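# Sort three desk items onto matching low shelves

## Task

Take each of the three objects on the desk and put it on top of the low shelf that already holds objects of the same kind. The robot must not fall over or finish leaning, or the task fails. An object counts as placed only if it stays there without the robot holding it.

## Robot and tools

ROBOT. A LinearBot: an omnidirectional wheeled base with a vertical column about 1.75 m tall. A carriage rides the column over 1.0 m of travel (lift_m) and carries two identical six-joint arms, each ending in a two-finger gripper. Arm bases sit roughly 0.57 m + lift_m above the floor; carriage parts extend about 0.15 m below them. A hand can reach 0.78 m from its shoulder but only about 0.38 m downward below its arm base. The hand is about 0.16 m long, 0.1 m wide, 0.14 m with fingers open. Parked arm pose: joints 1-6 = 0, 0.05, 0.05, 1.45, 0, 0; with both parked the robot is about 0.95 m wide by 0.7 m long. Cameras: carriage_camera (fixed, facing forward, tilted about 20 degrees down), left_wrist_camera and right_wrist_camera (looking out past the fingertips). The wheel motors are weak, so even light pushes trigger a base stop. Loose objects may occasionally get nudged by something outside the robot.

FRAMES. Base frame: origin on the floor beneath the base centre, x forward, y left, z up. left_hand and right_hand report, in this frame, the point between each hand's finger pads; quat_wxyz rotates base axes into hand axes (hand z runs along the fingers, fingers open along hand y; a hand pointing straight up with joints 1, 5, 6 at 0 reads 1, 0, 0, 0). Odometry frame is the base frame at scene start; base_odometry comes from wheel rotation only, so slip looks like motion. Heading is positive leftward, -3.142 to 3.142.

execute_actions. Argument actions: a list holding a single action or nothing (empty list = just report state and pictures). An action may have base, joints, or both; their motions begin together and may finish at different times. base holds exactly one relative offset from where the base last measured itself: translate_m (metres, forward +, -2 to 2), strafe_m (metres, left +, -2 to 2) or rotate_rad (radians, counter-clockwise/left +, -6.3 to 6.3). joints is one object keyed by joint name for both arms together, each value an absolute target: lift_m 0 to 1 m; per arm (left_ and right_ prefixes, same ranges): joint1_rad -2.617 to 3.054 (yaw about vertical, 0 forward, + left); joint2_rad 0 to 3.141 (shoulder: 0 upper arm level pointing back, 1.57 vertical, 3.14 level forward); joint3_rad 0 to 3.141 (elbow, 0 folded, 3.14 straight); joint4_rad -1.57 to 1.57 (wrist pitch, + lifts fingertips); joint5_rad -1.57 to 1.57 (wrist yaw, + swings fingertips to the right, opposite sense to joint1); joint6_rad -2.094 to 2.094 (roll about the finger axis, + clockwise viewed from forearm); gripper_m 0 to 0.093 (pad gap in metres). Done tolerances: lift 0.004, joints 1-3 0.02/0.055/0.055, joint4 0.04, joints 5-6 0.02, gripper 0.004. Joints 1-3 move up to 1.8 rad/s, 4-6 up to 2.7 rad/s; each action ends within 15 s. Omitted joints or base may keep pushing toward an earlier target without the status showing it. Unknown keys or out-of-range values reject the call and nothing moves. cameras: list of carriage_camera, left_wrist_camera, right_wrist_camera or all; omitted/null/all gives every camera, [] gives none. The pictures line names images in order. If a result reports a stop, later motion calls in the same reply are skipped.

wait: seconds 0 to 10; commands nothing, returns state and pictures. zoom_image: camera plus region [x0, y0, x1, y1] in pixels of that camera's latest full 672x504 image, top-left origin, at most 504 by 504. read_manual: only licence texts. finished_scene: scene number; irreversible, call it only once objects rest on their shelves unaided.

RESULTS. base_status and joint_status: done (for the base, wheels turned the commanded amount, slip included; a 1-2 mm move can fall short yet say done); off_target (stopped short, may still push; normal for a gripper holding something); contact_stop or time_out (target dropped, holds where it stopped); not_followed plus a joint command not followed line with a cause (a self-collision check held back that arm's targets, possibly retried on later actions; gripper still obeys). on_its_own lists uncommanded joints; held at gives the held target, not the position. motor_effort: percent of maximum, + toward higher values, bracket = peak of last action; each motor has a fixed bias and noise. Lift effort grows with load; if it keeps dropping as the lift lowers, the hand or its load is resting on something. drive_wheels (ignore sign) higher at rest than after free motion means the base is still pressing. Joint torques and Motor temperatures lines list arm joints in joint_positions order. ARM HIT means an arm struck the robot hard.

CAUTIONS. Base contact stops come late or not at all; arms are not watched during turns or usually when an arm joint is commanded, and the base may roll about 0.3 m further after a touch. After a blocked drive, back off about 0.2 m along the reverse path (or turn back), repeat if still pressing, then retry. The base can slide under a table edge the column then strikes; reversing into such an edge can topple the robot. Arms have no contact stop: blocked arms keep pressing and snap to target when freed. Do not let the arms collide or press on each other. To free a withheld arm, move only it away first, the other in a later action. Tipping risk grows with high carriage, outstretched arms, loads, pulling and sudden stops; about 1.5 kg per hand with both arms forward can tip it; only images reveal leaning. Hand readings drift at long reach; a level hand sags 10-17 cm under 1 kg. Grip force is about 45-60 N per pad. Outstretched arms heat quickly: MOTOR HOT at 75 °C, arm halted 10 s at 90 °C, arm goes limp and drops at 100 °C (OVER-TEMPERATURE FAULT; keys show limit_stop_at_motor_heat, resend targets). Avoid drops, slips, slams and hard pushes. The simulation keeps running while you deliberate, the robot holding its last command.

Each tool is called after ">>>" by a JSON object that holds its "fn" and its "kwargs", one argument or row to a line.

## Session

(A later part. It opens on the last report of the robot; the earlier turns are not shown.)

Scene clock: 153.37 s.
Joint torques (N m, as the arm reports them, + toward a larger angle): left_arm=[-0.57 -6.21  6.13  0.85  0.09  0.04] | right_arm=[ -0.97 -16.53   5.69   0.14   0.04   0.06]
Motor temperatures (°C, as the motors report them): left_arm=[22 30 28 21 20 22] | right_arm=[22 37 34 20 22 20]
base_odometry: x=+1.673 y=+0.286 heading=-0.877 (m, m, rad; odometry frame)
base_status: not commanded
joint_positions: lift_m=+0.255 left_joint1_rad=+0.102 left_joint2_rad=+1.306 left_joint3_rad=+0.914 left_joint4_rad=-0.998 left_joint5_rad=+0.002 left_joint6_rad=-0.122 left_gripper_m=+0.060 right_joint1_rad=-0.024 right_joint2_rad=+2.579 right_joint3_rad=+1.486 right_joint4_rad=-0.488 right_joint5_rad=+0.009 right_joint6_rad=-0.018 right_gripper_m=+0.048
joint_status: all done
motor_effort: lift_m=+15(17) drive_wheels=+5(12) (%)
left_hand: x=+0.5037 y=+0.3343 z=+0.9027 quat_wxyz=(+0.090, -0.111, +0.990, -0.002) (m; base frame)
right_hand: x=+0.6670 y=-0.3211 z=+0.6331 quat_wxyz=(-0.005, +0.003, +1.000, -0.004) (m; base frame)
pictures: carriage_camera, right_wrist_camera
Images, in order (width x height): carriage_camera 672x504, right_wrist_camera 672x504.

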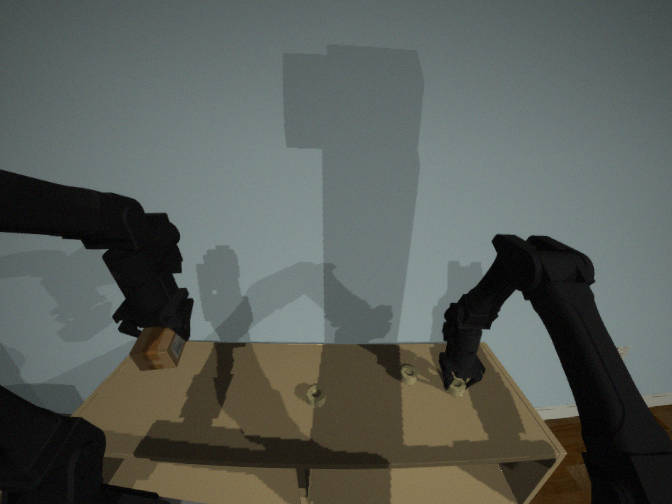

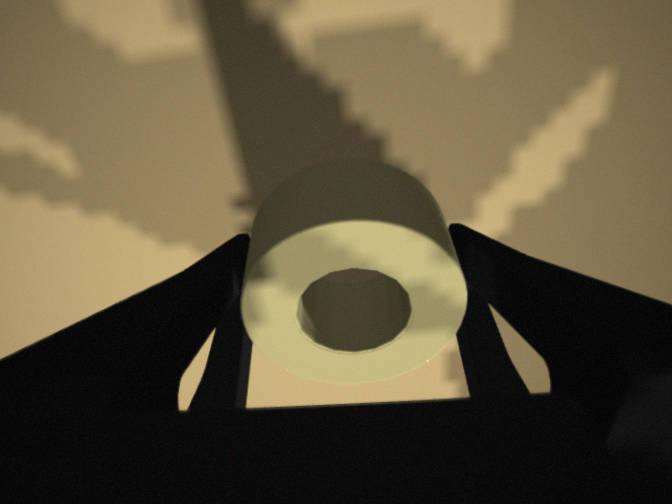

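>>> {"fn": "execute_actions", "kwargs": {
  "actions": [
    {"joints":{"lift_m":0.247}}
  ],
  "cameras": []
}}

>>> {"fn": "execute_actions", "kwargs": {
  "actions": [
    {"joints":{"right_gripper_m":0.085}}
  ],
  "cameras": []
}}

>>> {"fn": "execute_actions", "kwargs": {
  "actions": [
    {"joints":{"lift_m":0.4}}
  ],
  "cameras": ["carriage_camera"]
}}

>>> {"fn": "execute_actions", "kwargs": {
  "actions": [
    {"base":{"translate_m":-0.8},"joints":{"right_joint2_rad":0.05,"right_joint3_rad":0.05,"right_joint4_rad":1.45}}
  ],
  "cameras": []
}}

>>> {"fn": "execute_actions", "kwargs": {
  "actions": [
    {"base":{"rotate_rad":2.1}}
  ],
  "cameras": ["carriage_camera"]
}}

Scene clock: 164.70 s.
Joint torques (N m, as the arm reports them, + toward a larger angle): left_arm=[-0.46 -5.89  6.22  0.84  0.09  0.04] | right_arm=[ -0.98 -15.05   5.81   0.29   0.08   0.04]
Motor temperatures (°C, as the motors report them): left_arm=[22 30 29 21 20 22] | right_arm=[22 41 33 20 22 20]
base_odometry: x=+1.673 y=+0.286 heading=-0.877 (m, m, rad; odometry frame)
base_status: not commanded
joint_positions: lift_m=+0.247 left_joint1_rad=+0.102 left_joint2_rad=+1.306 left_joint3_rad=+0.914 left_joint4_rad=-0.998 left_joint5_rad=+0.002 left_joint6_rad=-0.122 left_gripper_m=+0.060 right_joint1_rad=-0.024 right_joint2_rad=+2.564 right_joint3_rad=+1.486 right_joint4_rad=-0.501 right_joint5_rad=+0.008 right_joint6_rad=-0.018 right_gripper_m=+0.048
joint_status: all done
motor_effort: lift_m=+14(12) drive_wheels=+5(7) (%)
left_hand: x=+0.5036 y=+0.3342 z=+0.8948 quat_wxyz=(+0.090, -0.111, +0.990, -0.002) (m; base frame)
right_hand: x=+0.6680 y=-0.3210 z=+0.6309 quat_wxyz=(-0.005, +0.003, +1.000, -0.004) (m; base frame)
pictures: none
No camera images: the call's "cameras" was empty. Leave "cameras" out to get every camera's image.

Scene clock: 165.40 s.
Joint torques (N m, as the arm reports them, + toward a larger angle): left_arm=[-0.65 -5.94  6.15  0.85  0.09  0.04] | right_arm=[ -0.96 -15.22   5.77   0.26   0.07   0.04]
Motor temperatures (°C, as the motors report them): left_arm=[22 30 29 21 20 22] | right_arm=[22 41 33 20 22 20]
base_odometry: x=+1.673 y=+0.286 heading=-0.877 (m, m, rad; odometry frame)
base_status: not commanded
joint_positions: lift_m=+0.247 left_joint1_rad=+0.102 left_joint2_rad=+1.306 left_joint3_rad=+0.914 left_joint4_rad=-0.998 left_joint5_rad=+0.002 left_joint6_rad=-0.122 left_gripper_m=+0.060 right_joint1_rad=-0.024 right_joint2_rad=+2.566 right_joint3_rad=+1.486 right_joint4_rad=-0.499 right_joint5_rad=+0.008 right_joint6_rad=-0.018 right_gripper_m=+0.085
joint_status: all done
motor_effort: lift_m=+14(14) drive_wheels=+5(5) (%)
left_hand: x=+0.5036 y=+0.3342 z=+0.8948 quat_wxyz=(+0.090, -0.111, +0.990, -0.002) (m; base frame)
right_hand: x=+0.6681 y=-0.3210 z=+0.6303 quat_wxyz=(-0.004, +0.003, +1.000, -0.004) (m; base frame)
pictures: none
No camera images: the call's "cameras" was empty. Leave "cameras" out to get every camera's image.

Scene clock: 166.57 s.
Joint torques (N m, as the arm reports them, + toward a larger angle): left_arm=[-0.54 -6.02  6.24  0.85  0.09  0.04] | right_arm=[ -1.09 -16.16   5.66   0.21   0.07   0.05]
Motor temperatures (°C, as the motors report them): left_arm=[22 30 29 21 20 22] | right_arm=[22 42 33 20 22 20]
base_odometry: x=+1.673 y=+0.286 heading=-0.877 (m, m, rad; odometry frame)
base_status: not commanded
joint_positions: lift_m=+0.400 left_joint1_rad=+0.102 left_joint2_rad=+1.306 left_joint3_rad=+0.914 left_joint4_rad=-0.999 left_joint5_rad=+0.002 left_joint6_rad=-0.122 left_gripper_m=+0.060 right_joint1_rad=-0.024 right_joint2_rad=+2.575 right_joint3_rad=+1.486 right_joint4_rad=-0.495 right_joint5_rad=+0.008 right_joint6_rad=-0.018 right_gripper_m=+0.085
joint_status: all done
motor_effort: lift_m=+20(25) drive_wheels=+4(6) (%)
left_hand: x=+0.5035 y=+0.3342 z=+1.0471 quat_wxyz=(+0.090, -0.111, +0.990, -0.002) (m; base frame)
right_hand: x=+0.6663 y=-0.3210 z=+0.7789 quat_wxyz=(-0.007, +0.003, +1.000, -0.004) (m; base frame)
pictures: carriage_camera
Images, in order (width x height): carriage_camera 672x504.

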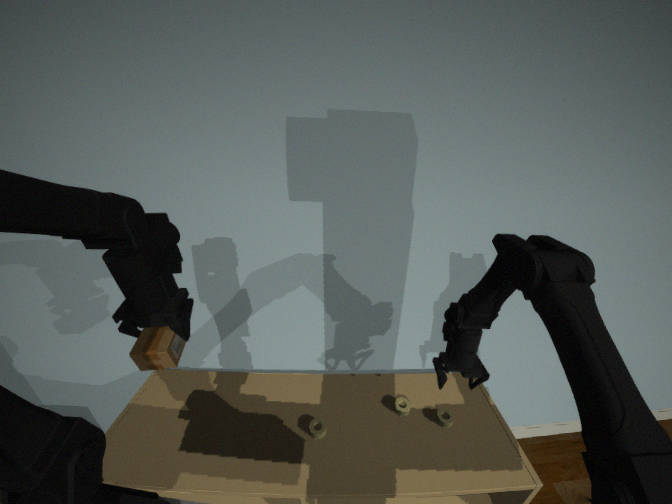

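Scene clock: 170.53 s.
Joint torques (N m, as the arm reports them, + toward a larger angle): left_arm=[-0.57 -6.19  6.32  0.85  0.09  0.05] | right_arm=[-0.99  3.64  5.57 -0.4   0.05  0.02]
Motor temperatures (°C, as the motors report them): left_arm=[22 30 29 21 20 22] | right_arm=[22 41 33 21 22 20]
base_odometry: x=+1.161 y=+0.901 heading=-0.877 (m, m, rad; odometry frame)
base_status: done
joint_positions: lift_m=+0.400 left_joint1_rad=+0.102 left_joint2_rad=+1.306 left_joint3_rad=+0.914 left_joint4_rad=-0.998 left_joint5_rad=+0.002 left_joint6_rad=-0.122 left_gripper_m=+0.060 right_joint1_rad=-0.024 right_joint2_rad=+0.056 right_joint3_rad=+0.063 right_joint4_rad=+1.454 right_joint5_rad=+0.008 right_joint6_rad=-0.018 right_gripper_m=+0.085
joint_status: all done
motor_effort: lift_m=+21(20) drive_wheels=-5(58) (%)
left_hand: x=+0.5036 y=+0.3342 z=+1.0471 quat_wxyz=(+0.090, -0.111, +0.990, -0.002) (m; base frame)
right_hand: x=+0.2887 y=-0.3118 z=+1.3934 quat_wxyz=(+0.998, +0.004, +0.055, -0.021) (m; base frame)
pictures: none
No camera images: the call's "cameras" was empty. Leave "cameras" out to get every camera's image.

Scene clock: 174.07 s.
Joint torques (N m, as the arm reports them, + toward a larger angle): left_arm=[-0.58 -6.03  6.2   0.84  0.1   0.04] | right_arm=[-0.92  3.62  5.58 -0.38  0.06  0.03]
Motor temperatures (°C, as the motors report them): left_arm=[22 30 29 21 20 22] | right_arm=[22 40 33 20 22 20]
base_odometry: x=+1.162 y=+0.901 heading=+1.222 (m, m, rad; odometry frame)
base_status: done
joint_positions: lift_m=+0.400 left_joint1_rad=+0.102 left_joint2_rad=+1.306 left_joint3_rad=+0.914 left_joint4_rad=-0.996 left_joint5_rad=+0.001 left_joint6_rad=-0.122 left_gripper_m=+0.060 right_joint1_rad=-0.024 right_joint2_rad=+0.056 right_joint3_rad=+0.063 right_joint4_rad=+1.452 right_joint5_rad=+0.008 right_joint6_rad=-0.018 right_gripper_m=+0.085
joint_status: not commanded
motor_effort: lift_m=+20(20) drive_wheels=+15(49) (%)
left_hand: x=+0.5040 y=+0.3345 z=+1.0472 quat_wxyz=(+0.091, -0.111, +0.990, -0.001) (m; base frame)
right_hand: x=+0.2891 y=-0.3118 z=+1.3933 quat_wxyz=(+0.998, +0.004, +0.056, -0.021) (m; base frame)
pictures: carriage_camera
Images, in order (width x height): carriage_camera 672x504.

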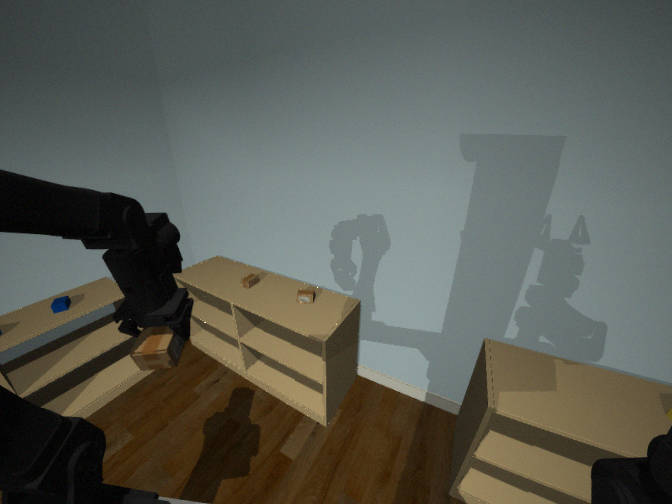

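>>> {"fn": "execute_actions", "kwargs": {
  "actions": [
    {"base":{"rotate_rad":-0.53}}
  ],
  "cameras": []
}}

>>> {"fn": "execute_actions", "kwargs": {
  "actions": [
    {"base":{"strafe_m":0.75}}
  ],
  "cameras": []
}}

>>> {"fn": "execute_actions", "kwargs": {
  "actions": [
    {"base":{"translate_m":0.2}}
  ],
  "cameras": ["carriage_camera"]
}}

Scene clock: 187.70 s.
Joint torques (N m, as the arm reports them, + toward a larger angle): left_arm=[-0.6  -6.01  6.25  0.86  0.1   0.04] | right_arm=[-0.95  3.49  5.49 -0.36  0.05  0.02]
Motor temperatures (°C, as the motors report them): left_arm=[22 29 29 21 20 22] | right_arm=[22 36 33 20 22 20]
base_odometry: x=+1.162 y=+0.901 heading=+0.693 (m, m, rad; odometry frame)
base_status: done
joint_positions: lift_m=+0.400 left_joint1_rad=+0.102 left_joint2_rad=+1.306 left_joint3_rad=+0.914 left_joint4_rad=-0.996 left_joint5_rad=+0.001 left_joint6_rad=-0.122 left_gripper_m=+0.060 right_joint1_rad=-0.024 right_joint2_rad=+0.056 right_joint3_rad=+0.063 right_joint4_rad=+1.452 right_joint5_rad=+0.008 right_joint6_rad=-0.018 right_gripper_m=+0.085
joint_status: not commanded
motor_effort: lift_m=+20(21) drive_wheels=-12(44) (%)
left_hand: x=+0.5040 y=+0.3344 z=+1.0472 quat_wxyz=(+0.091, -0.111, +0.990, -0.001) (m; base frame)
right_hand: x=+0.2891 y=-0.3118 z=+1.3933 quat_wxyz=(+0.998, +0.004, +0.056, -0.021) (m; base frame)
pictures: none
No camera images: the call's "cameras" was empty. Leave "cameras" out to get every camera's image.

Scene clock: 191.57 s.
Joint torques (N m, as the arm reports them, + toward a larger angle): left_arm=[-0.54 -6.02  6.21  0.85  0.09  0.04] | right_arm=[-1.    3.64  5.57 -0.33  0.05  0.03]
Motor temperatures (°C, as the motors report them): left_arm=[22 29 29 21 20 22] | right_arm=[22 35 33 20 22 20]
base_odometry: x=+0.682 y=+1.478 heading=+0.693 (m, m, rad; odometry frame)
base_status: done
joint_positions: lift_m=+0.400 left_joint1_rad=+0.102 left_joint2_rad=+1.306 left_joint3_rad=+0.914 left_joint4_rad=-0.997 left_joint5_rad=+0.002 left_joint6_rad=-0.122 left_gripper_m=+0.060 right_joint1_rad=-0.024 right_joint2_rad=+0.056 right_joint3_rad=+0.063 right_joint4_rad=+1.451 right_joint5_rad=+0.008 right_joint6_rad=-0.018 right_gripper_m=+0.085
joint_status: not commanded
motor_effort: lift_m=+21(20) drive_wheels=-5(42) (%)
left_hand: x=+0.5039 y=+0.3343 z=+1.0471 quat_wxyz=(+0.090, -0.111, +0.990, -0.002) (m; base frame)
right_hand: x=+0.2894 y=-0.3118 z=+1.3933 quat_wxyz=(+0.998, +0.004, +0.057, -0.021) (m; base frame)
pictures: none
No camera images: the call's "cameras" was empty. Leave "cameras" out to get every camera's image.

Scene clock: 193.77 s.
Joint torques (N m, as the arm reports them, + toward a larger angle): left_arm=[-0.56 -5.89  6.2   0.86  0.08  0.04] | right_arm=[-0.99  3.74  5.68 -0.35  0.04  0.04]
Motor temperatures (°C, as the motors report them): left_arm=[22 29 29 21 20 22] | right_arm=[22 34 33 20 22 20]
base_odometry: x=+0.836 y=+1.607 heading=+0.694 (m, m, rad; odometry frame)
base_status: done
joint_positions: lift_m=+0.400 left_joint1_rad=+0.102 left_joint2_rad=+1.306 left_joint3_rad=+0.914 left_joint4_rad=-0.997 left_joint5_rad=+0.002 left_joint6_rad=-0.122 left_gripper_m=+0.060 right_joint1_rad=-0.024 right_joint2_rad=+0.056 right_joint3_rad=+0.063 right_joint4_rad=+1.451 right_joint5_rad=+0.008 right_joint6_rad=-0.018 right_gripper_m=+0.085
joint_status: not commanded
motor_effort: lift_m=+21(21) drive_wheels=-10(31) (%)
left_hand: x=+0.5039 y=+0.3343 z=+1.0471 quat_wxyz=(+0.090, -0.111, +0.990, -0.002) (m; base frame)
right_hand: x=+0.2894 y=-0.3118 z=+1.3933 quat_wxyz=(+0.998, +0.004, +0.057, -0.021) (m; base frame)
pictures: carriage_camera
Images, in order (width x height): carriage_camera 672x504.

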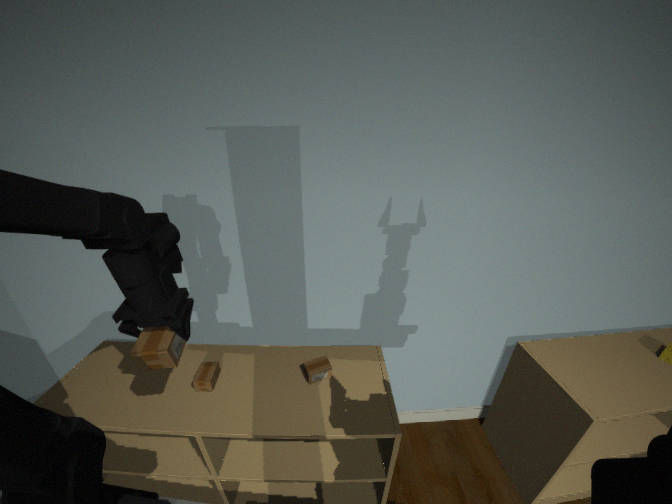

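>>> {"fn": "execute_actions", "kwargs": {
  "actions": [
    {"base":{"translate_m":0.12},"joints":{"left_joint1_rad":-0.2,"left_joint6_rad":-0.2,"left_joint2_rad":2.57,"left_joint3_rad":1.49,"left_joint4_rad":-0.49,"lift_m":0.34}}
  ],
  "cameras": ["carriage_camera"]
}}

Scene clock: 206.77 s.
Joint torques (N m, as the arm reports them, + toward a larger angle): left_arm=[ -0.01 -15.2    5.02   0.37   0.09  -0.05] | right_arm=[-0.91  3.66  5.95 -0.34  0.05  0.02]
Motor temperatures (°C, as the motors report them): left_arm=[22 29 29 21 20 22] | right_arm=[22 32 33 20 22 20]
base_odometry: x=+0.928 y=+1.684 heading=+0.695 (m, m, rad; odometry frame)
base_status: done
joint_positions: lift_m=+0.340 left_joint1_rad=-0.205 left_joint2_rad=+2.566 left_joint3_rad=+1.491 left_joint4_rad=-0.482 left_joint5_rad=+0.003 left_joint6_rad=-0.194 left_gripper_m=+0.060 right_joint1_rad=-0.024 right_joint2_rad=+0.056 right_joint3_rad=+0.059 right_joint4_rad=+1.451 right_joint5_rad=+0.008 right_joint6_rad=-0.018 right_gripper_m=+0.085
joint_status: all done
motor_effort: lift_m=+15(13) drive_wheels=-13(41) (%)
left_hand: x=+0.6660 y=+0.2250 z=+0.7240 quat_wxyz=(+0.007, +0.005, +1.000, -0.003) (m; base frame)
right_hand: x=+0.2905 y=-0.3119 z=+1.3328 quat_wxyz=(+0.998, +0.004, +0.059, -0.021) (m; base frame)
pictures: carriage_camera
Images, in order (width x height): carriage_camera 672x504.

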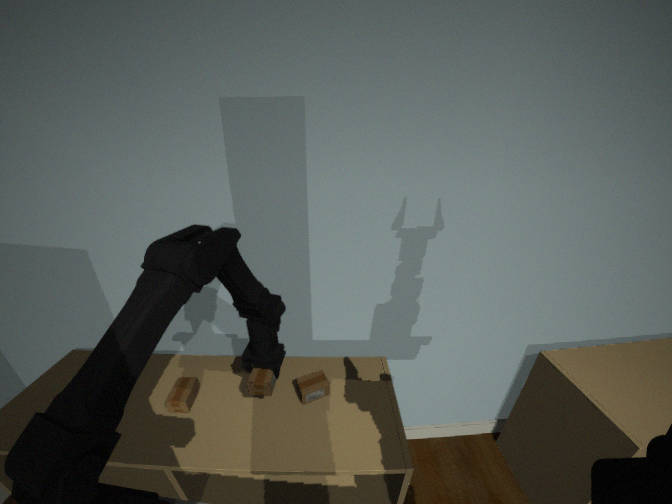

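Shift left for clearance.

>>> {"fn": "execute_actions", "kwargs": {
  "actions": [
    {"joints":{"left_joint1_rad":-0.04,"left_joint6_rad":-0.07}}
  ],
  "cameras": []
}}

>>> {"fn": "execute_actions", "kwargs": {
  "actions": [
    {"joints":{"lift_m":0.245}}
  ],
  "cameras": ["carriage_camera","left_wrist_camera"]
}}

Scene clock: 214.27 s.
Joint torques (N m, as the arm reports them, + toward a larger angle): left_arm=[ -0.63 -15.17   4.88   0.37   0.13   0.09] | right_arm=[-0.94  3.64  5.88 -0.33  0.06  0.04]
Motor temperatures (°C, as the motors report them): left_arm=[22 33 29 21 20 22] | right_arm=[22 31 33 20 22 20]
base_odometry: x=+0.928 y=+1.684 heading=+0.695 (m, m, rad; odometry frame)
base_status: not commanded
joint_positions: lift_m=+0.340 left_joint1_rad=-0.038 left_joint2_rad=+2.566 left_joint3_rad=+1.491 left_joint4_rad=-0.482 left_joint5_rad=-0.002 left_joint6_rad=-0.077 left_gripper_m=+0.060 right_joint1_rad=-0.024 right_joint2_rad=+0.056 right_joint3_rad=+0.059 right_joint4_rad=+1.451 right_joint5_rad=+0.008 right_joint6_rad=-0.018 right_gripper_m=+0.085
joint_status: all done
motor_effort: lift_m=+15(15) drive_wheels=-11(12) (%)
left_hand: x=+0.6745 y=+0.2944 z=+0.7240 quat_wxyz=(+0.007, -0.020, +1.000, +0.001) (m; base frame)
right_hand: x=+0.2905 y=-0.3119 z=+1.3328 quat_wxyz=(+0.998, +0.004, +0.059, -0.021) (m; base frame)
pictures: none
No camera images: the call's "cameras" was empty. Leave "cameras" out to get every camera's image.

Scene clock: 215.17 s.
Joint torques (N m, as the arm reports them, + toward a larger angle): left_arm=[ -0.71 -15.2    4.83   0.39   0.14   0.09] | right_arm=[-0.96  3.74  6.04 -0.34  0.06  0.03]
Motor temperatures (°C, as the motors report them): left_arm=[22 34 29 21 20 22] | right_arm=[22 31 33 20 22 20]
base_odometry: x=+0.928 y=+1.684 heading=+0.695 (m, m, rad; odometry frame)
base_status: not commanded
joint_positions: lift_m=+0.245 left_joint1_rad=-0.038 left_joint2_rad=+2.566 left_joint3_rad=+1.491 left_joint4_rad=-0.484 left_joint5_rad=-0.002 left_joint6_rad=-0.077 left_gripper_m=+0.060 right_joint1_rad=-0.024 right_joint2_rad=+0.056 right_joint3_rad=+0.059 right_joint4_rad=+1.451 right_joint5_rad=+0.008 right_joint6_rad=-0.018 right_gripper_m=+0.085
joint_status: all done
motor_effort: lift_m=+15(12) drive_wheels=-10(11) (%)
left_hand: x=+0.6739 y=+0.2944 z=+0.6290 quat_wxyz=(+0.006, -0.020, +1.000, +0.000) (m; base frame)
right_hand: x=+0.2905 y=-0.3119 z=+1.2378 quat_wxyz=(+0.998, +0.004, +0.059, -0.021) (m; base frame)
pictures: carriage_camera, left_wrist_camera
Images, in order (width x height): carriage_camera 672x504, left_wrist_camera 672x504.

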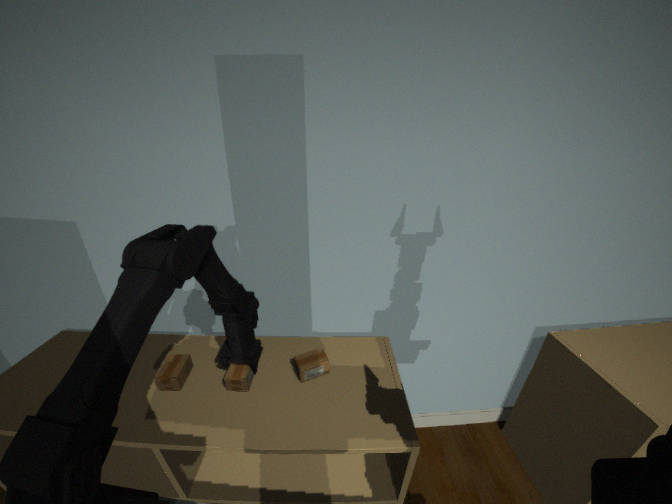

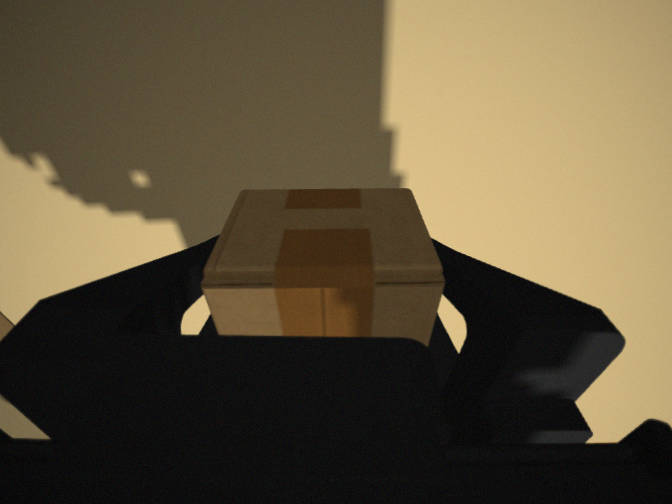

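>>> {"fn": "execute_actions", "kwargs": {
  "actions": [
    {"joints":{"lift_m":0.238}}
  ],
  "cameras": []
}}

>>> {"fn": "execute_actions", "kwargs": {
  "actions": [
    {"joints":{"left_gripper_m":0.085}}
  ],
  "cameras": []
}}

>>> {"fn": "execute_actions", "kwargs": {
  "actions": [
    {"joints":{"lift_m":0.42}}
  ],
  "cameras": ["carriage_camera"]
}}

>>> {"fn": "execute_actions", "kwargs": {
  "actions": [
    {"base":{"translate_m":-0.6},"joints":{"left_joint1_rad":0.0,"left_joint6_rad":-0.04,"left_gripper_m":0.093,"left_joint2_rad":1.3,"left_joint3_rad":0.9,"left_joint4_rad":-1.0,"lift_m":0.5}}
  ],
  "cameras": []
}}

>>> {"fn": "execute_actions", "kwargs": {
  "actions": [
    {"base":{"rotate_rad":-3.142}}
  ],
  "cameras": []
}}

>>> {"fn": "execute_actions", "kwargs": {
  "actions": [
    {"base":{"translate_m":1.3}}
  ],
  "cameras": []
}}

>>> {"fn": "execute_actions", "kwargs": {
  "actions": [
    {"base":{"strafe_m":1.37}}
  ],
  "cameras": ["carriage_camera"]
}}

Scene clock: 235.90 s.
Joint torques (N m, as the arm reports them, + toward a larger angle): left_arm=[ -0.64 -14.48   4.79   0.46   0.09   0.07] | right_arm=[-0.94  3.67  5.92 -0.36  0.05  0.01]
Motor temperatures (°C, as the motors report them): left_arm=[22 42 28 21 20 22] | right_arm=[22 29 33 20 22 20]
base_odometry: x=+0.928 y=+1.684 heading=+0.695 (m, m, rad; odometry frame)
base_status: not commanded
joint_positions: lift_m=+0.238 left_joint1_rad=-0.038 left_joint2_rad=+2.556 left_joint3_rad=+1.491 left_joint4_rad=-0.492 left_joint5_rad=-0.001 left_joint6_rad=-0.076 left_gripper_m=+0.060 right_joint1_rad=-0.024 right_joint2_rad=+0.056 right_joint3_rad=+0.059 right_joint4_rad=+1.451 right_joint5_rad=+0.008 right_joint6_rad=-0.018 right_gripper_m=+0.085
joint_status: all done
motor_effort: lift_m=+14(15) drive_wheels=-9(9) (%)
left_hand: x=+0.6749 y=+0.2942 z=+0.6259 quat_wxyz=(+0.007, -0.019, +1.000, +0.000) (m; base frame)
right_hand: x=+0.2905 y=-0.3119 z=+1.2310 quat_wxyz=(+0.998, +0.004, +0.059, -0.021) (m; base frame)
pictures: none
No camera images: the call's "cameras" was empty. Leave "cameras" out to get every camera's image.

Scene clock: 236.60 s.
Joint torques (N m, as the arm reports them, + toward a larger angle): left_arm=[ -0.61 -14.5    4.87   0.49   0.13   0.07] | right_arm=[-0.98  3.66  6.02 -0.33  0.05  0.05]
Motor temperatures (°C, as the motors report them): left_arm=[22 42 28 21 20 22] | right_arm=[22 29 33 20 22 20]
base_odometry: x=+0.928 y=+1.684 heading=+0.695 (m, m, rad; odometry frame)
base_status: not commanded
joint_positions: lift_m=+0.238 left_joint1_rad=-0.038 left_joint2_rad=+2.556 left_joint3_rad=+1.491 left_joint4_rad=-0.492 left_joint5_rad=-0.001 left_joint6_rad=-0.075 left_gripper_m=+0.085 right_joint1_rad=-0.024 right_joint2_rad=+0.056 right_joint3_rad=+0.059 right_joint4_rad=+1.451 right_joint5_rad=+0.008 right_joint6_rad=-0.018 right_gripper_m=+0.085
joint_status: all done
motor_effort: lift_m=+14(14) drive_wheels=-9(10) (%)
left_hand: x=+0.6749 y=+0.2942 z=+0.6259 quat_wxyz=(+0.007, -0.019, +1.000, +0.000) (m; base frame)
right_hand: x=+0.2905 y=-0.3119 z=+1.2310 quat_wxyz=(+0.998, +0.004, +0.059, -0.021) (m; base frame)
pictures: none
No camera images: the call's "cameras" was empty. Leave "cameras" out to get every camera's image.

Scene clock: 237.87 s.
Joint torques (N m, as the arm reports them, + toward a larger angle): left_arm=[ -0.6  -15.12   4.69   0.44   0.11   0.07] | right_arm=[-0.92  3.68  6.11 -0.33  0.06  0.03]
Motor temperatures (°C, as the motors report them): left_arm=[22 42 28 21 20 22] | right_arm=[22 29 33 20 22 20]
base_odometry: x=+0.928 y=+1.684 heading=+0.695 (m, m, rad; odometry frame)
base_status: not commanded
joint_positions: lift_m=+0.420 left_joint1_rad=-0.038 left_joint2_rad=+2.564 left_joint3_rad=+1.491 left_joint4_rad=-0.490 left_joint5_rad=-0.001 left_joint6_rad=-0.075 left_gripper_m=+0.085 right_joint1_rad=-0.024 right_joint2_rad=+0.056 right_joint3_rad=+0.057 right_joint4_rad=+1.451 right_joint5_rad=+0.008 right_joint6_rad=-0.018 right_gripper_m=+0.085
joint_status: all done
motor_effort: lift_m=+21(28) drive_wheels=-9(10) (%)
left_hand: x=+0.6731 y=+0.2943 z=+0.8040 quat_wxyz=(+0.004, -0.019, +1.000, +0.000) (m; base frame)
right_hand: x=+0.2910 y=-0.3119 z=+1.4118 quat_wxyz=(+0.998, +0.004, +0.059, -0.021) (m; base frame)
pictures: carriage_camera
Images, in order (width x height): carriage_camera 672x504.

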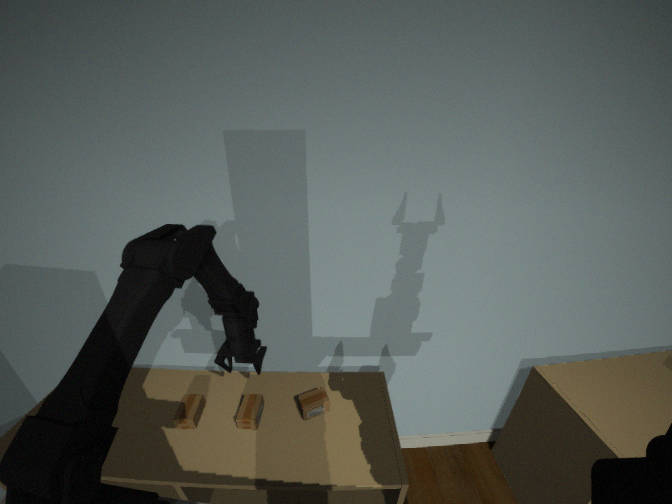

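Scene clock: 241.37 s.
Joint torques (N m, as the arm reports them, + toward a larger angle): left_arm=[-0.58 -6.5   5.26  0.83  0.1   0.08] | right_arm=[-0.98  3.63  6.15 -0.34  0.06  0.02]
Motor temperatures (°C, as the motors report them): left_arm=[22 41 28 21 20 22] | right_arm=[22 29 33 20 22 20]
base_odometry: x=+0.467 y=+1.300 heading=+0.695 (m, m, rad; odometry frame)
base_status: done
joint_positions: lift_m=+0.500 left_joint1_rad=+0.002 left_joint2_rad=+1.311 left_joint3_rad=+0.926 left_joint4_rad=-0.994 left_joint5_rad=+0.001 left_joint6_rad=-0.047 left_gripper_m=+0.093 right_joint1_rad=-0.024 right_joint2_rad=+0.056 right_joint3_rad=+0.057 right_joint4_rad=+1.449 right_joint5_rad=+0.008 right_joint6_rad=-0.018 right_gripper_m=+0.085
joint_status: all done
motor_effort: lift_m=+21(25) drive_wheels=-5(57) (%)
left_hand: x=+0.5092 y=+0.3101 z=+1.1500 quat_wxyz=(+0.096, -0.024, +0.995, -0.003) (m; base frame)
right_hand: x=+0.2915 y=-0.3119 z=+1.4917 quat_wxyz=(+0.998, +0.004, +0.060, -0.021) (m; base frame)
pictures: none
No camera images: the call's "cameras" was empty. Leave "cameras" out to get every camera's image.

Scene clock: 245.63 s.
Joint torques (N m, as the arm reports them, + toward a larger angle): left_arm=[-0.6  -6.39  5.33  0.82  0.1   0.09] | right_arm=[-0.98  3.63  6.05 -0.3   0.05  0.03]
Motor temperatures (°C, as the motors report them): left_arm=[22 40 28 21 20 22] | right_arm=[22 29 33 20 22 20]
base_odometry: x=+0.467 y=+1.300 heading=-2.446 (m, m, rad; odometry frame)
base_status: done
joint_positions: lift_m=+0.500 left_joint1_rad=+0.002 left_joint2_rad=+1.311 left_joint3_rad=+0.926 left_joint4_rad=-0.991 left_joint5_rad=+0.001 left_joint6_rad=-0.047 left_gripper_m=+0.093 right_joint1_rad=-0.024 right_joint2_rad=+0.056 right_joint3_rad=+0.057 right_joint4_rad=+1.449 right_joint5_rad=+0.008 right_joint6_rad=-0.018 right_gripper_m=+0.085
joint_status: not commanded
motor_effort: lift_m=+21(21) drive_wheels=+15(51) (%)
left_hand: x=+0.5100 y=+0.3101 z=+1.1502 quat_wxyz=(+0.098, -0.024, +0.995, -0.003) (m; base frame)
right_hand: x=+0.2916 y=-0.3119 z=+1.4916 quat_wxyz=(+0.998, +0.004, +0.061, -0.021) (m; base frame)
pictures: none
No camera images: the call's "cameras" was empty. Leave "cameras" out to get every camera's image.

Scene clock: 250.63 s.
Joint torques (N m, as the arm reports them, + toward a larger angle): left_arm=[-0.6  -6.47  5.27  0.82  0.1   0.08] | right_arm=[-1.    3.68  6.16 -0.29  0.06  0.06]
Motor temperatures (°C, as the motors report them): left_arm=[22 39 28 21 20 22] | right_arm=[22 28 33 20 22 20]
base_odometry: x=-0.532 y=+0.468 heading=-2.447 (m, m, rad; odometry frame)
base_status: done
joint_positions: lift_m=+0.500 left_joint1_rad=+0.002 left_joint2_rad=+1.311 left_joint3_rad=+0.926 left_joint4_rad=-0.992 left_joint5_rad=+0.001 left_joint6_rad=-0.047 left_gripper_m=+0.093 right_joint1_rad=-0.024 right_joint2_rad=+0.056 right_joint3_rad=+0.057 right_joint4_rad=+1.449 right_joint5_rad=+0.008 right_joint6_rad=-0.018 right_gripper_m=+0.085
joint_status: not commanded
motor_effort: lift_m=+21(21) drive_wheels=-12(46) (%)
left_hand: x=+0.5098 y=+0.3101 z=+1.1501 quat_wxyz=(+0.097, -0.024, +0.995, -0.003) (m; base frame)
right_hand: x=+0.2915 y=-0.3119 z=+1.4917 quat_wxyz=(+0.998, +0.004, +0.060, -0.021) (m; base frame)
pictures: none
No camera images: the call's "cameras" was empty. Leave "cameras" out to get every camera's image.

Scene clock: 255.77 s.
Joint torques (N m, as the arm reports them, + toward a larger angle): left_arm=[-0.6  -6.48  5.28  0.82  0.1   0.09] | right_arm=[-1.02  3.6   6.15 -0.31  0.05  0.03]
Motor temperatures (°C, as the motors report them): left_arm=[22 38 28 21 20 22] | right_arm=[22 28 33 20 22 20]
base_odometry: x=+0.344 y=-0.585 heading=-2.447 (m, m, rad; odometry frame)
base_status: done
joint_positions: lift_m=+0.500 left_joint1_rad=+0.002 left_joint2_rad=+1.311 left_joint3_rad=+0.926 left_joint4_rad=-0.992 left_joint5_rad=+0.002 left_joint6_rad=-0.047 left_gripper_m=+0.093 right_joint1_rad=-0.024 right_joint2_rad=+0.056 right_joint3_rad=+0.057 right_joint4_rad=+1.449 right_joint5_rad=+0.008 right_joint6_rad=-0.018 right_gripper_m=+0.085
joint_status: not commanded
motor_effort: lift_m=+21(21) drive_wheels=-6(33) (%)
left_hand: x=+0.5097 y=+0.3099 z=+1.1501 quat_wxyz=(+0.097, -0.024, +0.995, -0.003) (m; base frame)
right_hand: x=+0.2915 y=-0.3119 z=+1.4917 quat_wxyz=(+0.998, +0.004, +0.060, -0.021) (m; base frame)
pictures: carriage_camera
Images, in order (width x height): carriage_camera 672x504.

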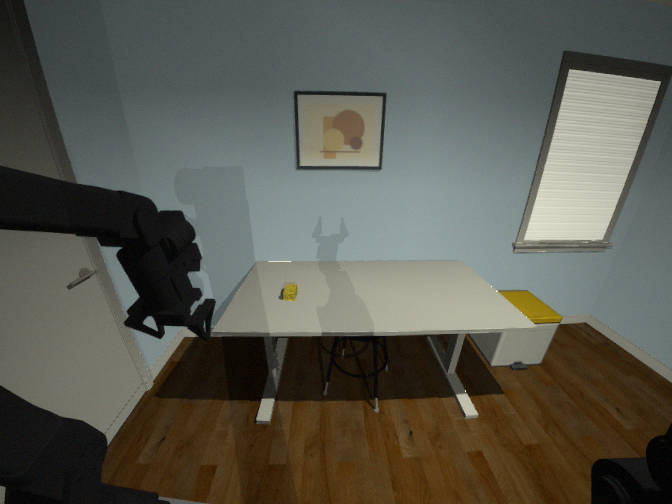

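>>> {"fn": "execute_actions", "kwargs": {
  "actions": [
    {"base":{"translate_m":0.72},"joints":{"left_joint2_rad":2.57,"left_joint3_rad":1.49,"left_joint4_rad":-0.49,"left_joint1_rad":-0.04}}
  ],
  "cameras": []
}}

>>> {"fn": "execute_actions", "kwargs": {
  "actions": [
    {"joints":{"lift_m":0.41}}
  ],
  "cameras": ["carriage_camera","left_wrist_camera"]
}}

Scene clock: 266.87 s.
Joint torques (N m, as the arm reports them, + toward a larger angle): left_arm=[ -0.62 -14.68   5.15   0.42   0.1    0.08] | right_arm=[-0.86  3.62  6.15 -0.3   0.05  0.04]
Motor temperatures (°C, as the motors report them): left_arm=[22 37 28 21 20 22] | right_arm=[22 28 33 20 22 20]
base_odometry: x=-0.209 y=-1.046 heading=-2.446 (m, m, rad; odometry frame)
base_status: done
joint_positions: lift_m=+0.500 left_joint1_rad=-0.037 left_joint2_rad=+2.561 left_joint3_rad=+1.487 left_joint4_rad=-0.487 left_joint5_rad=+0.002 left_joint6_rad=-0.047 left_gripper_m=+0.093 right_joint1_rad=-0.024 right_joint2_rad=+0.056 right_joint3_rad=+0.057 right_joint4_rad=+1.450 right_joint5_rad=+0.008 right_joint6_rad=-0.018 right_gripper_m=+0.085
joint_status: all done
motor_effort: lift_m=+21(21) drive_wheels=-13(40) (%)
left_hand: x=+0.6728 y=+0.2942 z=+0.8847 quat_wxyz=(+0.005, -0.005, +1.000, -0.001) (m; base frame)
right_hand: x=+0.2913 y=-0.3119 z=+1.4917 quat_wxyz=(+0.998, +0.004, +0.060, -0.021) (m; base frame)
pictures: none
No camera images: the call's "cameras" was empty. Leave "cameras" out to get every camera's image.

Scene clock: 267.77 s.
Joint torques (N m, as the arm reports them, + toward a larger angle): left_arm=[ -0.69 -14.76   5.13   0.42   0.1    0.09] | right_arm=[-0.89  3.65  6.17 -0.33  0.05  0.05]
Motor temperatures (°C, as the motors report them): left_arm=[22 37 28 21 20 22] | right_arm=[22 28 33 20 22 20]
base_odometry: x=-0.209 y=-1.046 heading=-2.446 (m, m, rad; odometry frame)
base_status: not commanded
joint_positions: lift_m=+0.410 left_joint1_rad=-0.037 left_joint2_rad=+2.561 left_joint3_rad=+1.487 left_joint4_rad=-0.487 left_joint5_rad=+0.002 left_joint6_rad=-0.047 left_gripper_m=+0.093 right_joint1_rad=-0.024 right_joint2_rad=+0.056 right_joint3_rad=+0.057 right_joint4_rad=+1.450 right_joint5_rad=+0.008 right_joint6_rad=-0.018 right_gripper_m=+0.085
joint_status: all done
motor_effort: lift_m=+15(18) drive_wheels=-9(14) (%)
left_hand: x=+0.6729 y=+0.2942 z=+0.7954 quat_wxyz=(+0.005, -0.005, +1.000, -0.001) (m; base frame)
right_hand: x=+0.2913 y=-0.3119 z=+1.4023 quat_wxyz=(+0.998, +0.004, +0.060, -0.021) (m; base frame)
pictures: carriage_camera, left_wrist_camera
Images, in order (width x height): carriage_camera 672x504, left_wrist_camera 672x504.

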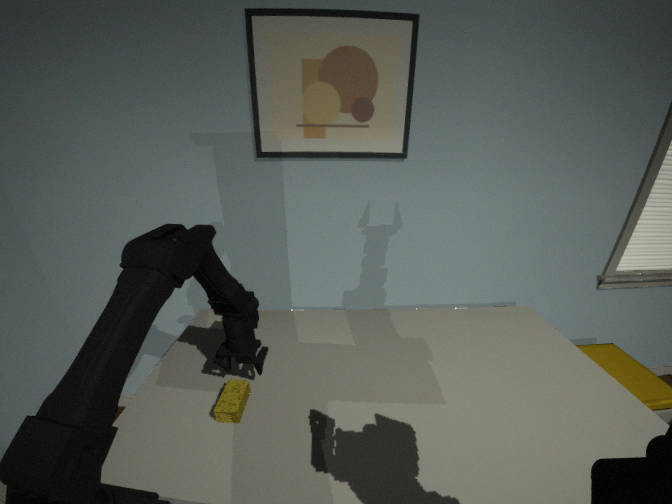

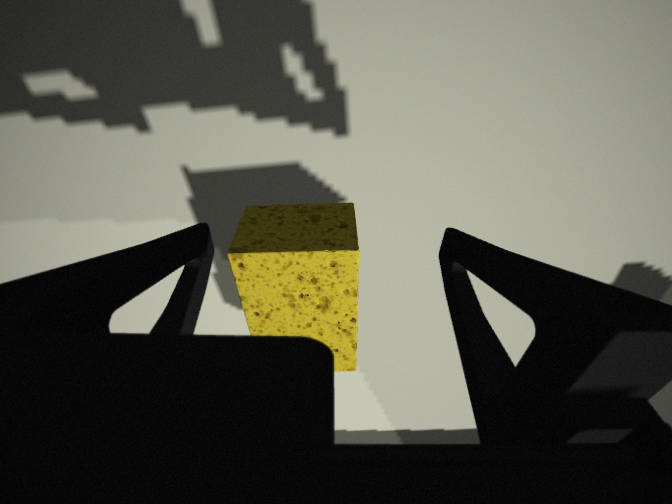

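Back 0.06, shift left.

>>> {"fn": "execute_actions", "kwargs": {
  "actions": [
    {"base":{"translate_m":-0.06},"joints":{"lift_m":0.39,"left_joint1_rad":0.0,"left_joint6_rad":-0.08}}
  ],
  "cameras": ["left_wrist_camera"]
}}

Scene clock: 273.73 s.
Joint torques (N m, as the arm reports them, + toward a larger angle): left_arm=[ -0.61 -15.06   5.06   0.4    0.09  -0.03] | right_arm=[-0.93  3.65  6.16 -0.31  0.05  0.03]
Motor temperatures (°C, as the motors report them): left_arm=[22 39 28 21 20 22] | right_arm=[22 27 33 20 22 20]
base_odometry: x=-0.163 y=-1.008 heading=-2.447 (m, m, rad; odometry frame)
base_status: done
joint_positions: lift_m=+0.390 left_joint1_rad=+0.002 left_joint2_rad=+2.564 left_joint3_rad=+1.487 left_joint4_rad=-0.487 left_joint5_rad=+0.002 left_joint6_rad=-0.075 left_gripper_m=+0.093 right_joint1_rad=-0.024 right_joint2_rad=+0.056 right_joint3_rad=+0.057 right_joint4_rad=+1.450 right_joint5_rad=+0.008 right_joint6_rad=-0.018 right_gripper_m=+0.085
joint_status: all done
motor_effort: lift_m=+15(19) drive_wheels=+3(37) (%)
left_hand: x=+0.6725 y=+0.3101 z=+0.7742 quat_wxyz=(+0.004, -0.039, +0.999, -0.001) (m; base frame)
right_hand: x=+0.2914 y=-0.3119 z=+1.3823 quat_wxyz=(+0.998, +0.004, +0.060, -0.021) (m; base frame)
pictures: left_wrist_camera
Images, in order (width x height): left_wrist_camera 672x504.

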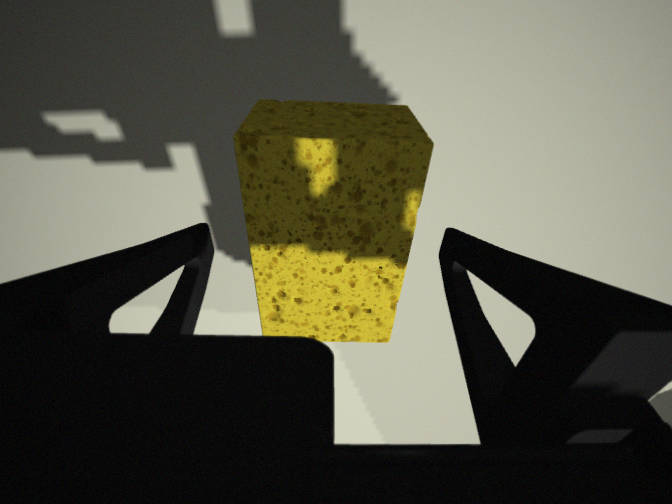

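>>> {"fn": "execute_actions", "kwargs": {
  "actions": [
    {"joints":{"lift_m":0.353}}
  ],
  "cameras": []
}}

>>> {"fn": "execute_actions", "kwargs": {
  "actions": [
    {"joints":{"left_gripper_m":0.0}}
  ],
  "cameras": ["left_wrist_camera"]
}}

>>> {"fn": "execute_actions", "kwargs": {
  "actions": [
    {"joints":{"lift_m":0.47}}
  ],
  "cameras": ["left_wrist_camera"]
}}

>>> {"fn": "execute_actions", "kwargs": {
  "actions": [
    {"base":{"translate_m":-0.65},"joints":{"left_joint2_rad":1.3,"left_joint3_rad":0.9,"left_joint4_rad":-1.0,"lift_m":0.45}}
  ],
  "cameras": []
}}

>>> {"fn": "execute_actions", "kwargs": {
  "actions": [
    {"base":{"rotate_rad":3.142}}
  ],
  "cameras": ["carriage_camera"]
}}

>>> {"fn": "execute_actions", "kwargs": {
  "actions": [
    {"base":{"translate_m":1.4},"joints":{"lift_m":0.4}}
  ],
  "cameras": ["carriage_camera"]
}}

Scene clock: 290.47 s.
Joint torques (N m, as the arm reports them, + toward a larger angle): left_arm=[ -0.58 -15.12   5.1    0.42   0.08  -0.02] | right_arm=[-0.97  3.66  6.23 -0.3   0.07  0.04]
Motor temperatures (°C, as the motors report them): left_arm=[22 44 28 21 20 22] | right_arm=[22 27 34 20 22 20]
base_odometry: x=-0.163 y=-1.008 heading=-2.447 (m, m, rad; odometry frame)
base_status: not commanded
joint_positions: lift_m=+0.353 left_joint1_rad=+0.002 left_joint2_rad=+2.565 left_joint3_rad=+1.487 left_joint4_rad=-0.488 left_joint5_rad=+0.002 left_joint6_rad=-0.075 left_gripper_m=+0.093 right_joint1_rad=-0.024 right_joint2_rad=+0.056 right_joint3_rad=+0.056 right_joint4_rad=+1.450 right_joint5_rad=+0.008 right_joint6_rad=-0.018 right_gripper_m=+0.085
joint_status: all done
motor_effort: lift_m=+15(14) drive_wheels=+2(3) (%)
left_hand: x=+0.6718 y=+0.3103 z=+0.7367 quat_wxyz=(+0.002, -0.039, +0.999, -0.001) (m; base frame)
right_hand: x=+0.2916 y=-0.3119 z=+1.3451 quat_wxyz=(+0.998, +0.004, +0.060, -0.021) (m; base frame)
pictures: none
No camera images: the call's "cameras" was empty. Leave "cameras" out to get every camera's image.

Scene clock: 291.20 s.
Joint torques (N m, as the arm reports them, + toward a larger angle): left_arm=[ -0.59 -15.19   5.1    0.42   0.1   -0.03] | right_arm=[-1.05  3.63  6.21 -0.31  0.04  0.04]
Motor temperatures (°C, as the motors report them): left_arm=[22 44 28 21 20 22] | right_arm=[22 27 34 20 22 20]
base_odometry: x=-0.163 y=-1.008 heading=-2.447 (m, m, rad; odometry frame)
base_status: not commanded
joint_positions: lift_m=+0.353 left_joint1_rad=+0.002 left_joint2_rad=+2.565 left_joint3_rad=+1.487 left_joint4_rad=-0.488 left_joint5_rad=+0.002 left_joint6_rad=-0.075 left_gripper_m=+0.059 right_joint1_rad=-0.024 right_joint2_rad=+0.056 right_joint3_rad=+0.056 right_joint4_rad=+1.450 right_joint5_rad=+0.008 right_joint6_rad=-0.018 right_gripper_m=+0.085
joint_status: left_gripper_m off_target (ended at +0.059, target +0.000)
motor_effort: lift_m=+15(15) drive_wheels=+2(2) (%)
left_hand: x=+0.6718 y=+0.3103 z=+0.7367 quat_wxyz=(+0.002, -0.039, +0.999, -0.001) (m; base frame)
right_hand: x=+0.2916 y=-0.3119 z=+1.3451 quat_wxyz=(+0.998, +0.004, +0.060, -0.021) (m; base frame)
pictures: left_wrist_camera
Images, in order (width x height): left_wrist_camera 672x504.

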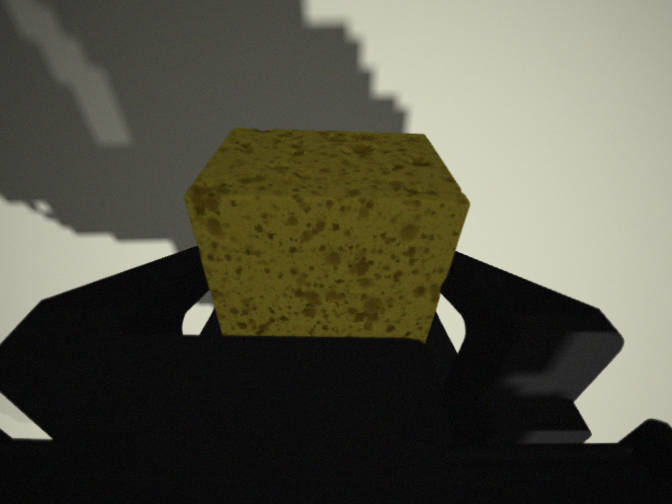

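Scene clock: 292.20 s.
Joint torques (N m, as the arm reports them, + toward a larger angle): left_arm=[ -0.57 -15.05   5.1    0.37   0.09  -0.04] | right_arm=[-0.96  3.67  6.22 -0.3   0.06  0.03]
Motor temperatures (°C, as the motors report them): left_arm=[22 45 28 21 20 22] | right_arm=[22 27 34 20 22 20]
base_odometry: x=-0.163 y=-1.008 heading=-2.447 (m, m, rad; odometry frame)
base_status: not commanded
joint_positions: lift_m=+0.470 left_joint1_rad=+0.002 left_joint2_rad=+2.564 left_joint3_rad=+1.487 left_joint4_rad=-0.488 left_joint5_rad=+0.002 left_joint6_rad=-0.075 left_gripper_m=+0.059 right_joint1_rad=-0.024 right_joint2_rad=+0.056 right_joint3_rad=+0.056 right_joint4_rad=+1.450 right_joint5_rad=+0.008 right_joint6_rad=-0.018 right_gripper_m=+0.085
joint_status: all done
motor_effort: lift_m=+21(23) drive_wheels=+1(2) (%)
left_hand: x=+0.6720 y=+0.3103 z=+0.8533 quat_wxyz=(+0.003, -0.039, +0.999, -0.001) (m; base frame)
right_hand: x=+0.2916 y=-0.3119 z=+1.4615 quat_wxyz=(+0.998, +0.004, +0.060, -0.021) (m; base frame)
pictures: left_wrist_camera
Images, in order (width x height): left_wrist_camera 672x504.

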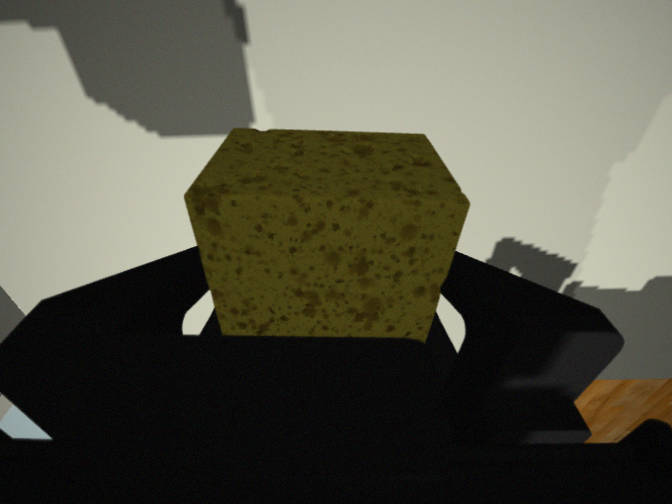

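Scene clock: 295.83 s.
Joint torques (N m, as the arm reports them, + toward a larger angle): left_arm=[-0.59 -6.33  5.16  0.82  0.1  -0.03] | right_arm=[-0.92  3.76  6.25 -0.3   0.06  0.04]
Motor temperatures (°C, as the motors report them): left_arm=[22 44 28 21 20 22] | right_arm=[22 27 34 20 22 20]
base_odometry: x=+0.337 y=-0.592 heading=-2.447 (m, m, rad; odometry frame)
base_status: done
joint_positions: lift_m=+0.450 left_joint1_rad=+0.002 left_joint2_rad=+1.309 left_joint3_rad=+0.928 left_joint4_rad=-0.992 left_joint5_rad=+0.002 left_joint6_rad=-0.075 left_gripper_m=+0.059 right_joint1_rad=-0.024 right_joint2_rad=+0.056 right_joint3_rad=+0.056 right_joint4_rad=+1.449 right_joint5_rad=+0.008 right_joint6_rad=-0.018 right_gripper_m=+0.085
joint_status: all done
motor_effort: lift_m=+15(16) drive_wheels=-5(49) (%)
left_hand: x=+0.5102 y=+0.3099 z=+1.1014 quat_wxyz=(+0.098, -0.038, +0.994, -0.004) (m; base frame)
right_hand: x=+0.2918 y=-0.3119 z=+1.4420 quat_wxyz=(+0.998, +0.004, +0.061, -0.021) (m; base frame)
pictures: none
No camera images: the call's "cameras" was empty. Leave "cameras" out to get every camera's image.

Scene clock: 300.10 s.
Joint torques (N m, as the arm reports them, + toward a larger angle): left_arm=[-0.58 -6.37  5.17  0.81  0.1  -0.03] | right_arm=[-0.93  3.56  6.35 -0.27  0.05  0.04]
Motor temperatures (°C, as the motors report them): left_arm=[22 42 28 21 20 22] | right_arm=[22 27 34 20 22 20]
base_odometry: x=+0.337 y=-0.592 heading=+0.694 (m, m, rad; odometry frame)
base_status: done
joint_positions: lift_m=+0.450 left_joint1_rad=+0.002 left_joint2_rad=+1.309 left_joint3_rad=+0.928 left_joint4_rad=-0.991 left_joint5_rad=+0.001 left_joint6_rad=-0.075 left_gripper_m=+0.059 right_joint1_rad=-0.024 right_joint2_rad=+0.056 right_joint3_rad=+0.056 right_joint4_rad=+1.448 right_joint5_rad=+0.008 right_joint6_rad=-0.018 right_gripper_m=+0.085
joint_status: not commanded
motor_effort: lift_m=+15(15) drive_wheels=+15(53) (%)
left_hand: x=+0.5104 y=+0.3101 z=+1.1015 quat_wxyz=(+0.099, -0.038, +0.994, -0.004) (m; base frame)
right_hand: x=+0.2921 y=-0.3119 z=+1.4420 quat_wxyz=(+0.998, +0.004, +0.062, -0.021) (m; base frame)
pictures: carriage_camera
Images, in order (width x height): carriage_camera 672x504.

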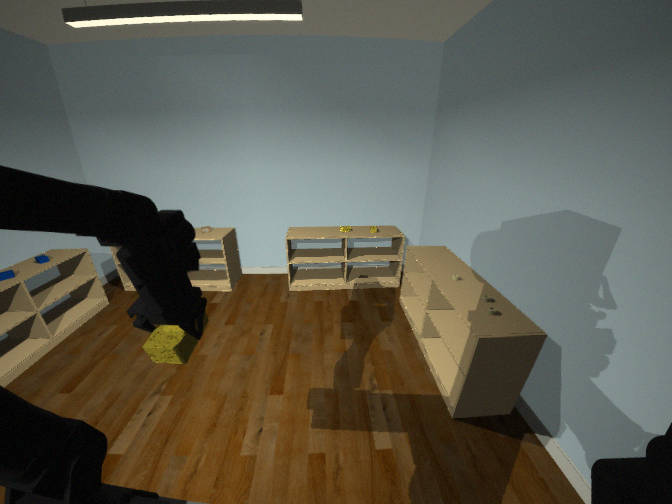

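Scene clock: 305.30 s.
Joint torques (N m, as the arm reports them, + toward a larger angle): left_arm=[-0.61 -6.23  6.04  0.83  0.1  -0.03] | right_arm=[-1.01  3.62  6.23 -0.32  0.06  0.02]
Motor temperatures (°C, as the motors report them): left_arm=[22 41 28 21 20 22] | right_arm=[22 27 34 20 22 20]
base_odometry: x=+1.411 y=+0.306 heading=+0.695 (m, m, rad; odometry frame)
base_status: done
joint_positions: lift_m=+0.400 left_joint1_rad=+0.002 left_joint2_rad=+1.308 left_joint3_rad=+0.916 left_joint4_rad=-0.994 left_joint5_rad=+0.001 left_joint6_rad=-0.075 left_gripper_m=+0.059 right_joint1_rad=-0.024 right_joint2_rad=+0.056 right_joint3_rad=+0.056 right_joint4_rad=+1.450 right_joint5_rad=+0.008 right_joint6_rad=-0.018 right_gripper_m=+0.085
joint_status: all done
motor_effort: lift_m=+15(14) drive_wheels=-13(48) (%)
left_hand: x=+0.5066 y=+0.3100 z=+1.0483 quat_wxyz=(+0.092, -0.038, +0.995, -0.004) (m; base frame)
right_hand: x=+0.2915 y=-0.3119 z=+1.3921 quat_wxyz=(+0.998, +0.004, +0.060, -0.021) (m; base frame)
pictures: carriage_camera
Images, in order (width x height): carriage_camera 672x504.

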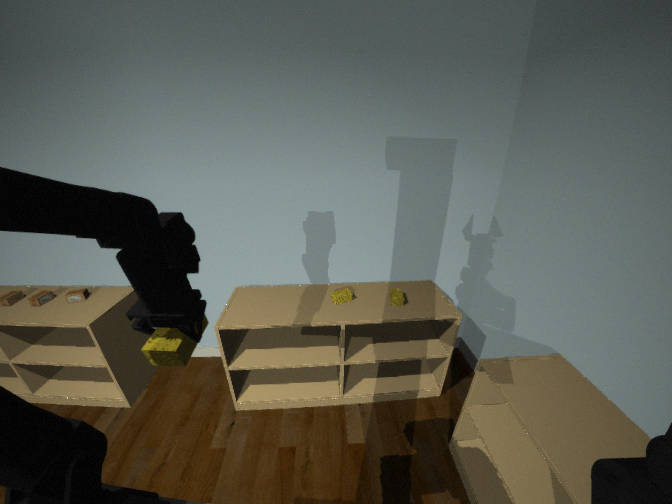

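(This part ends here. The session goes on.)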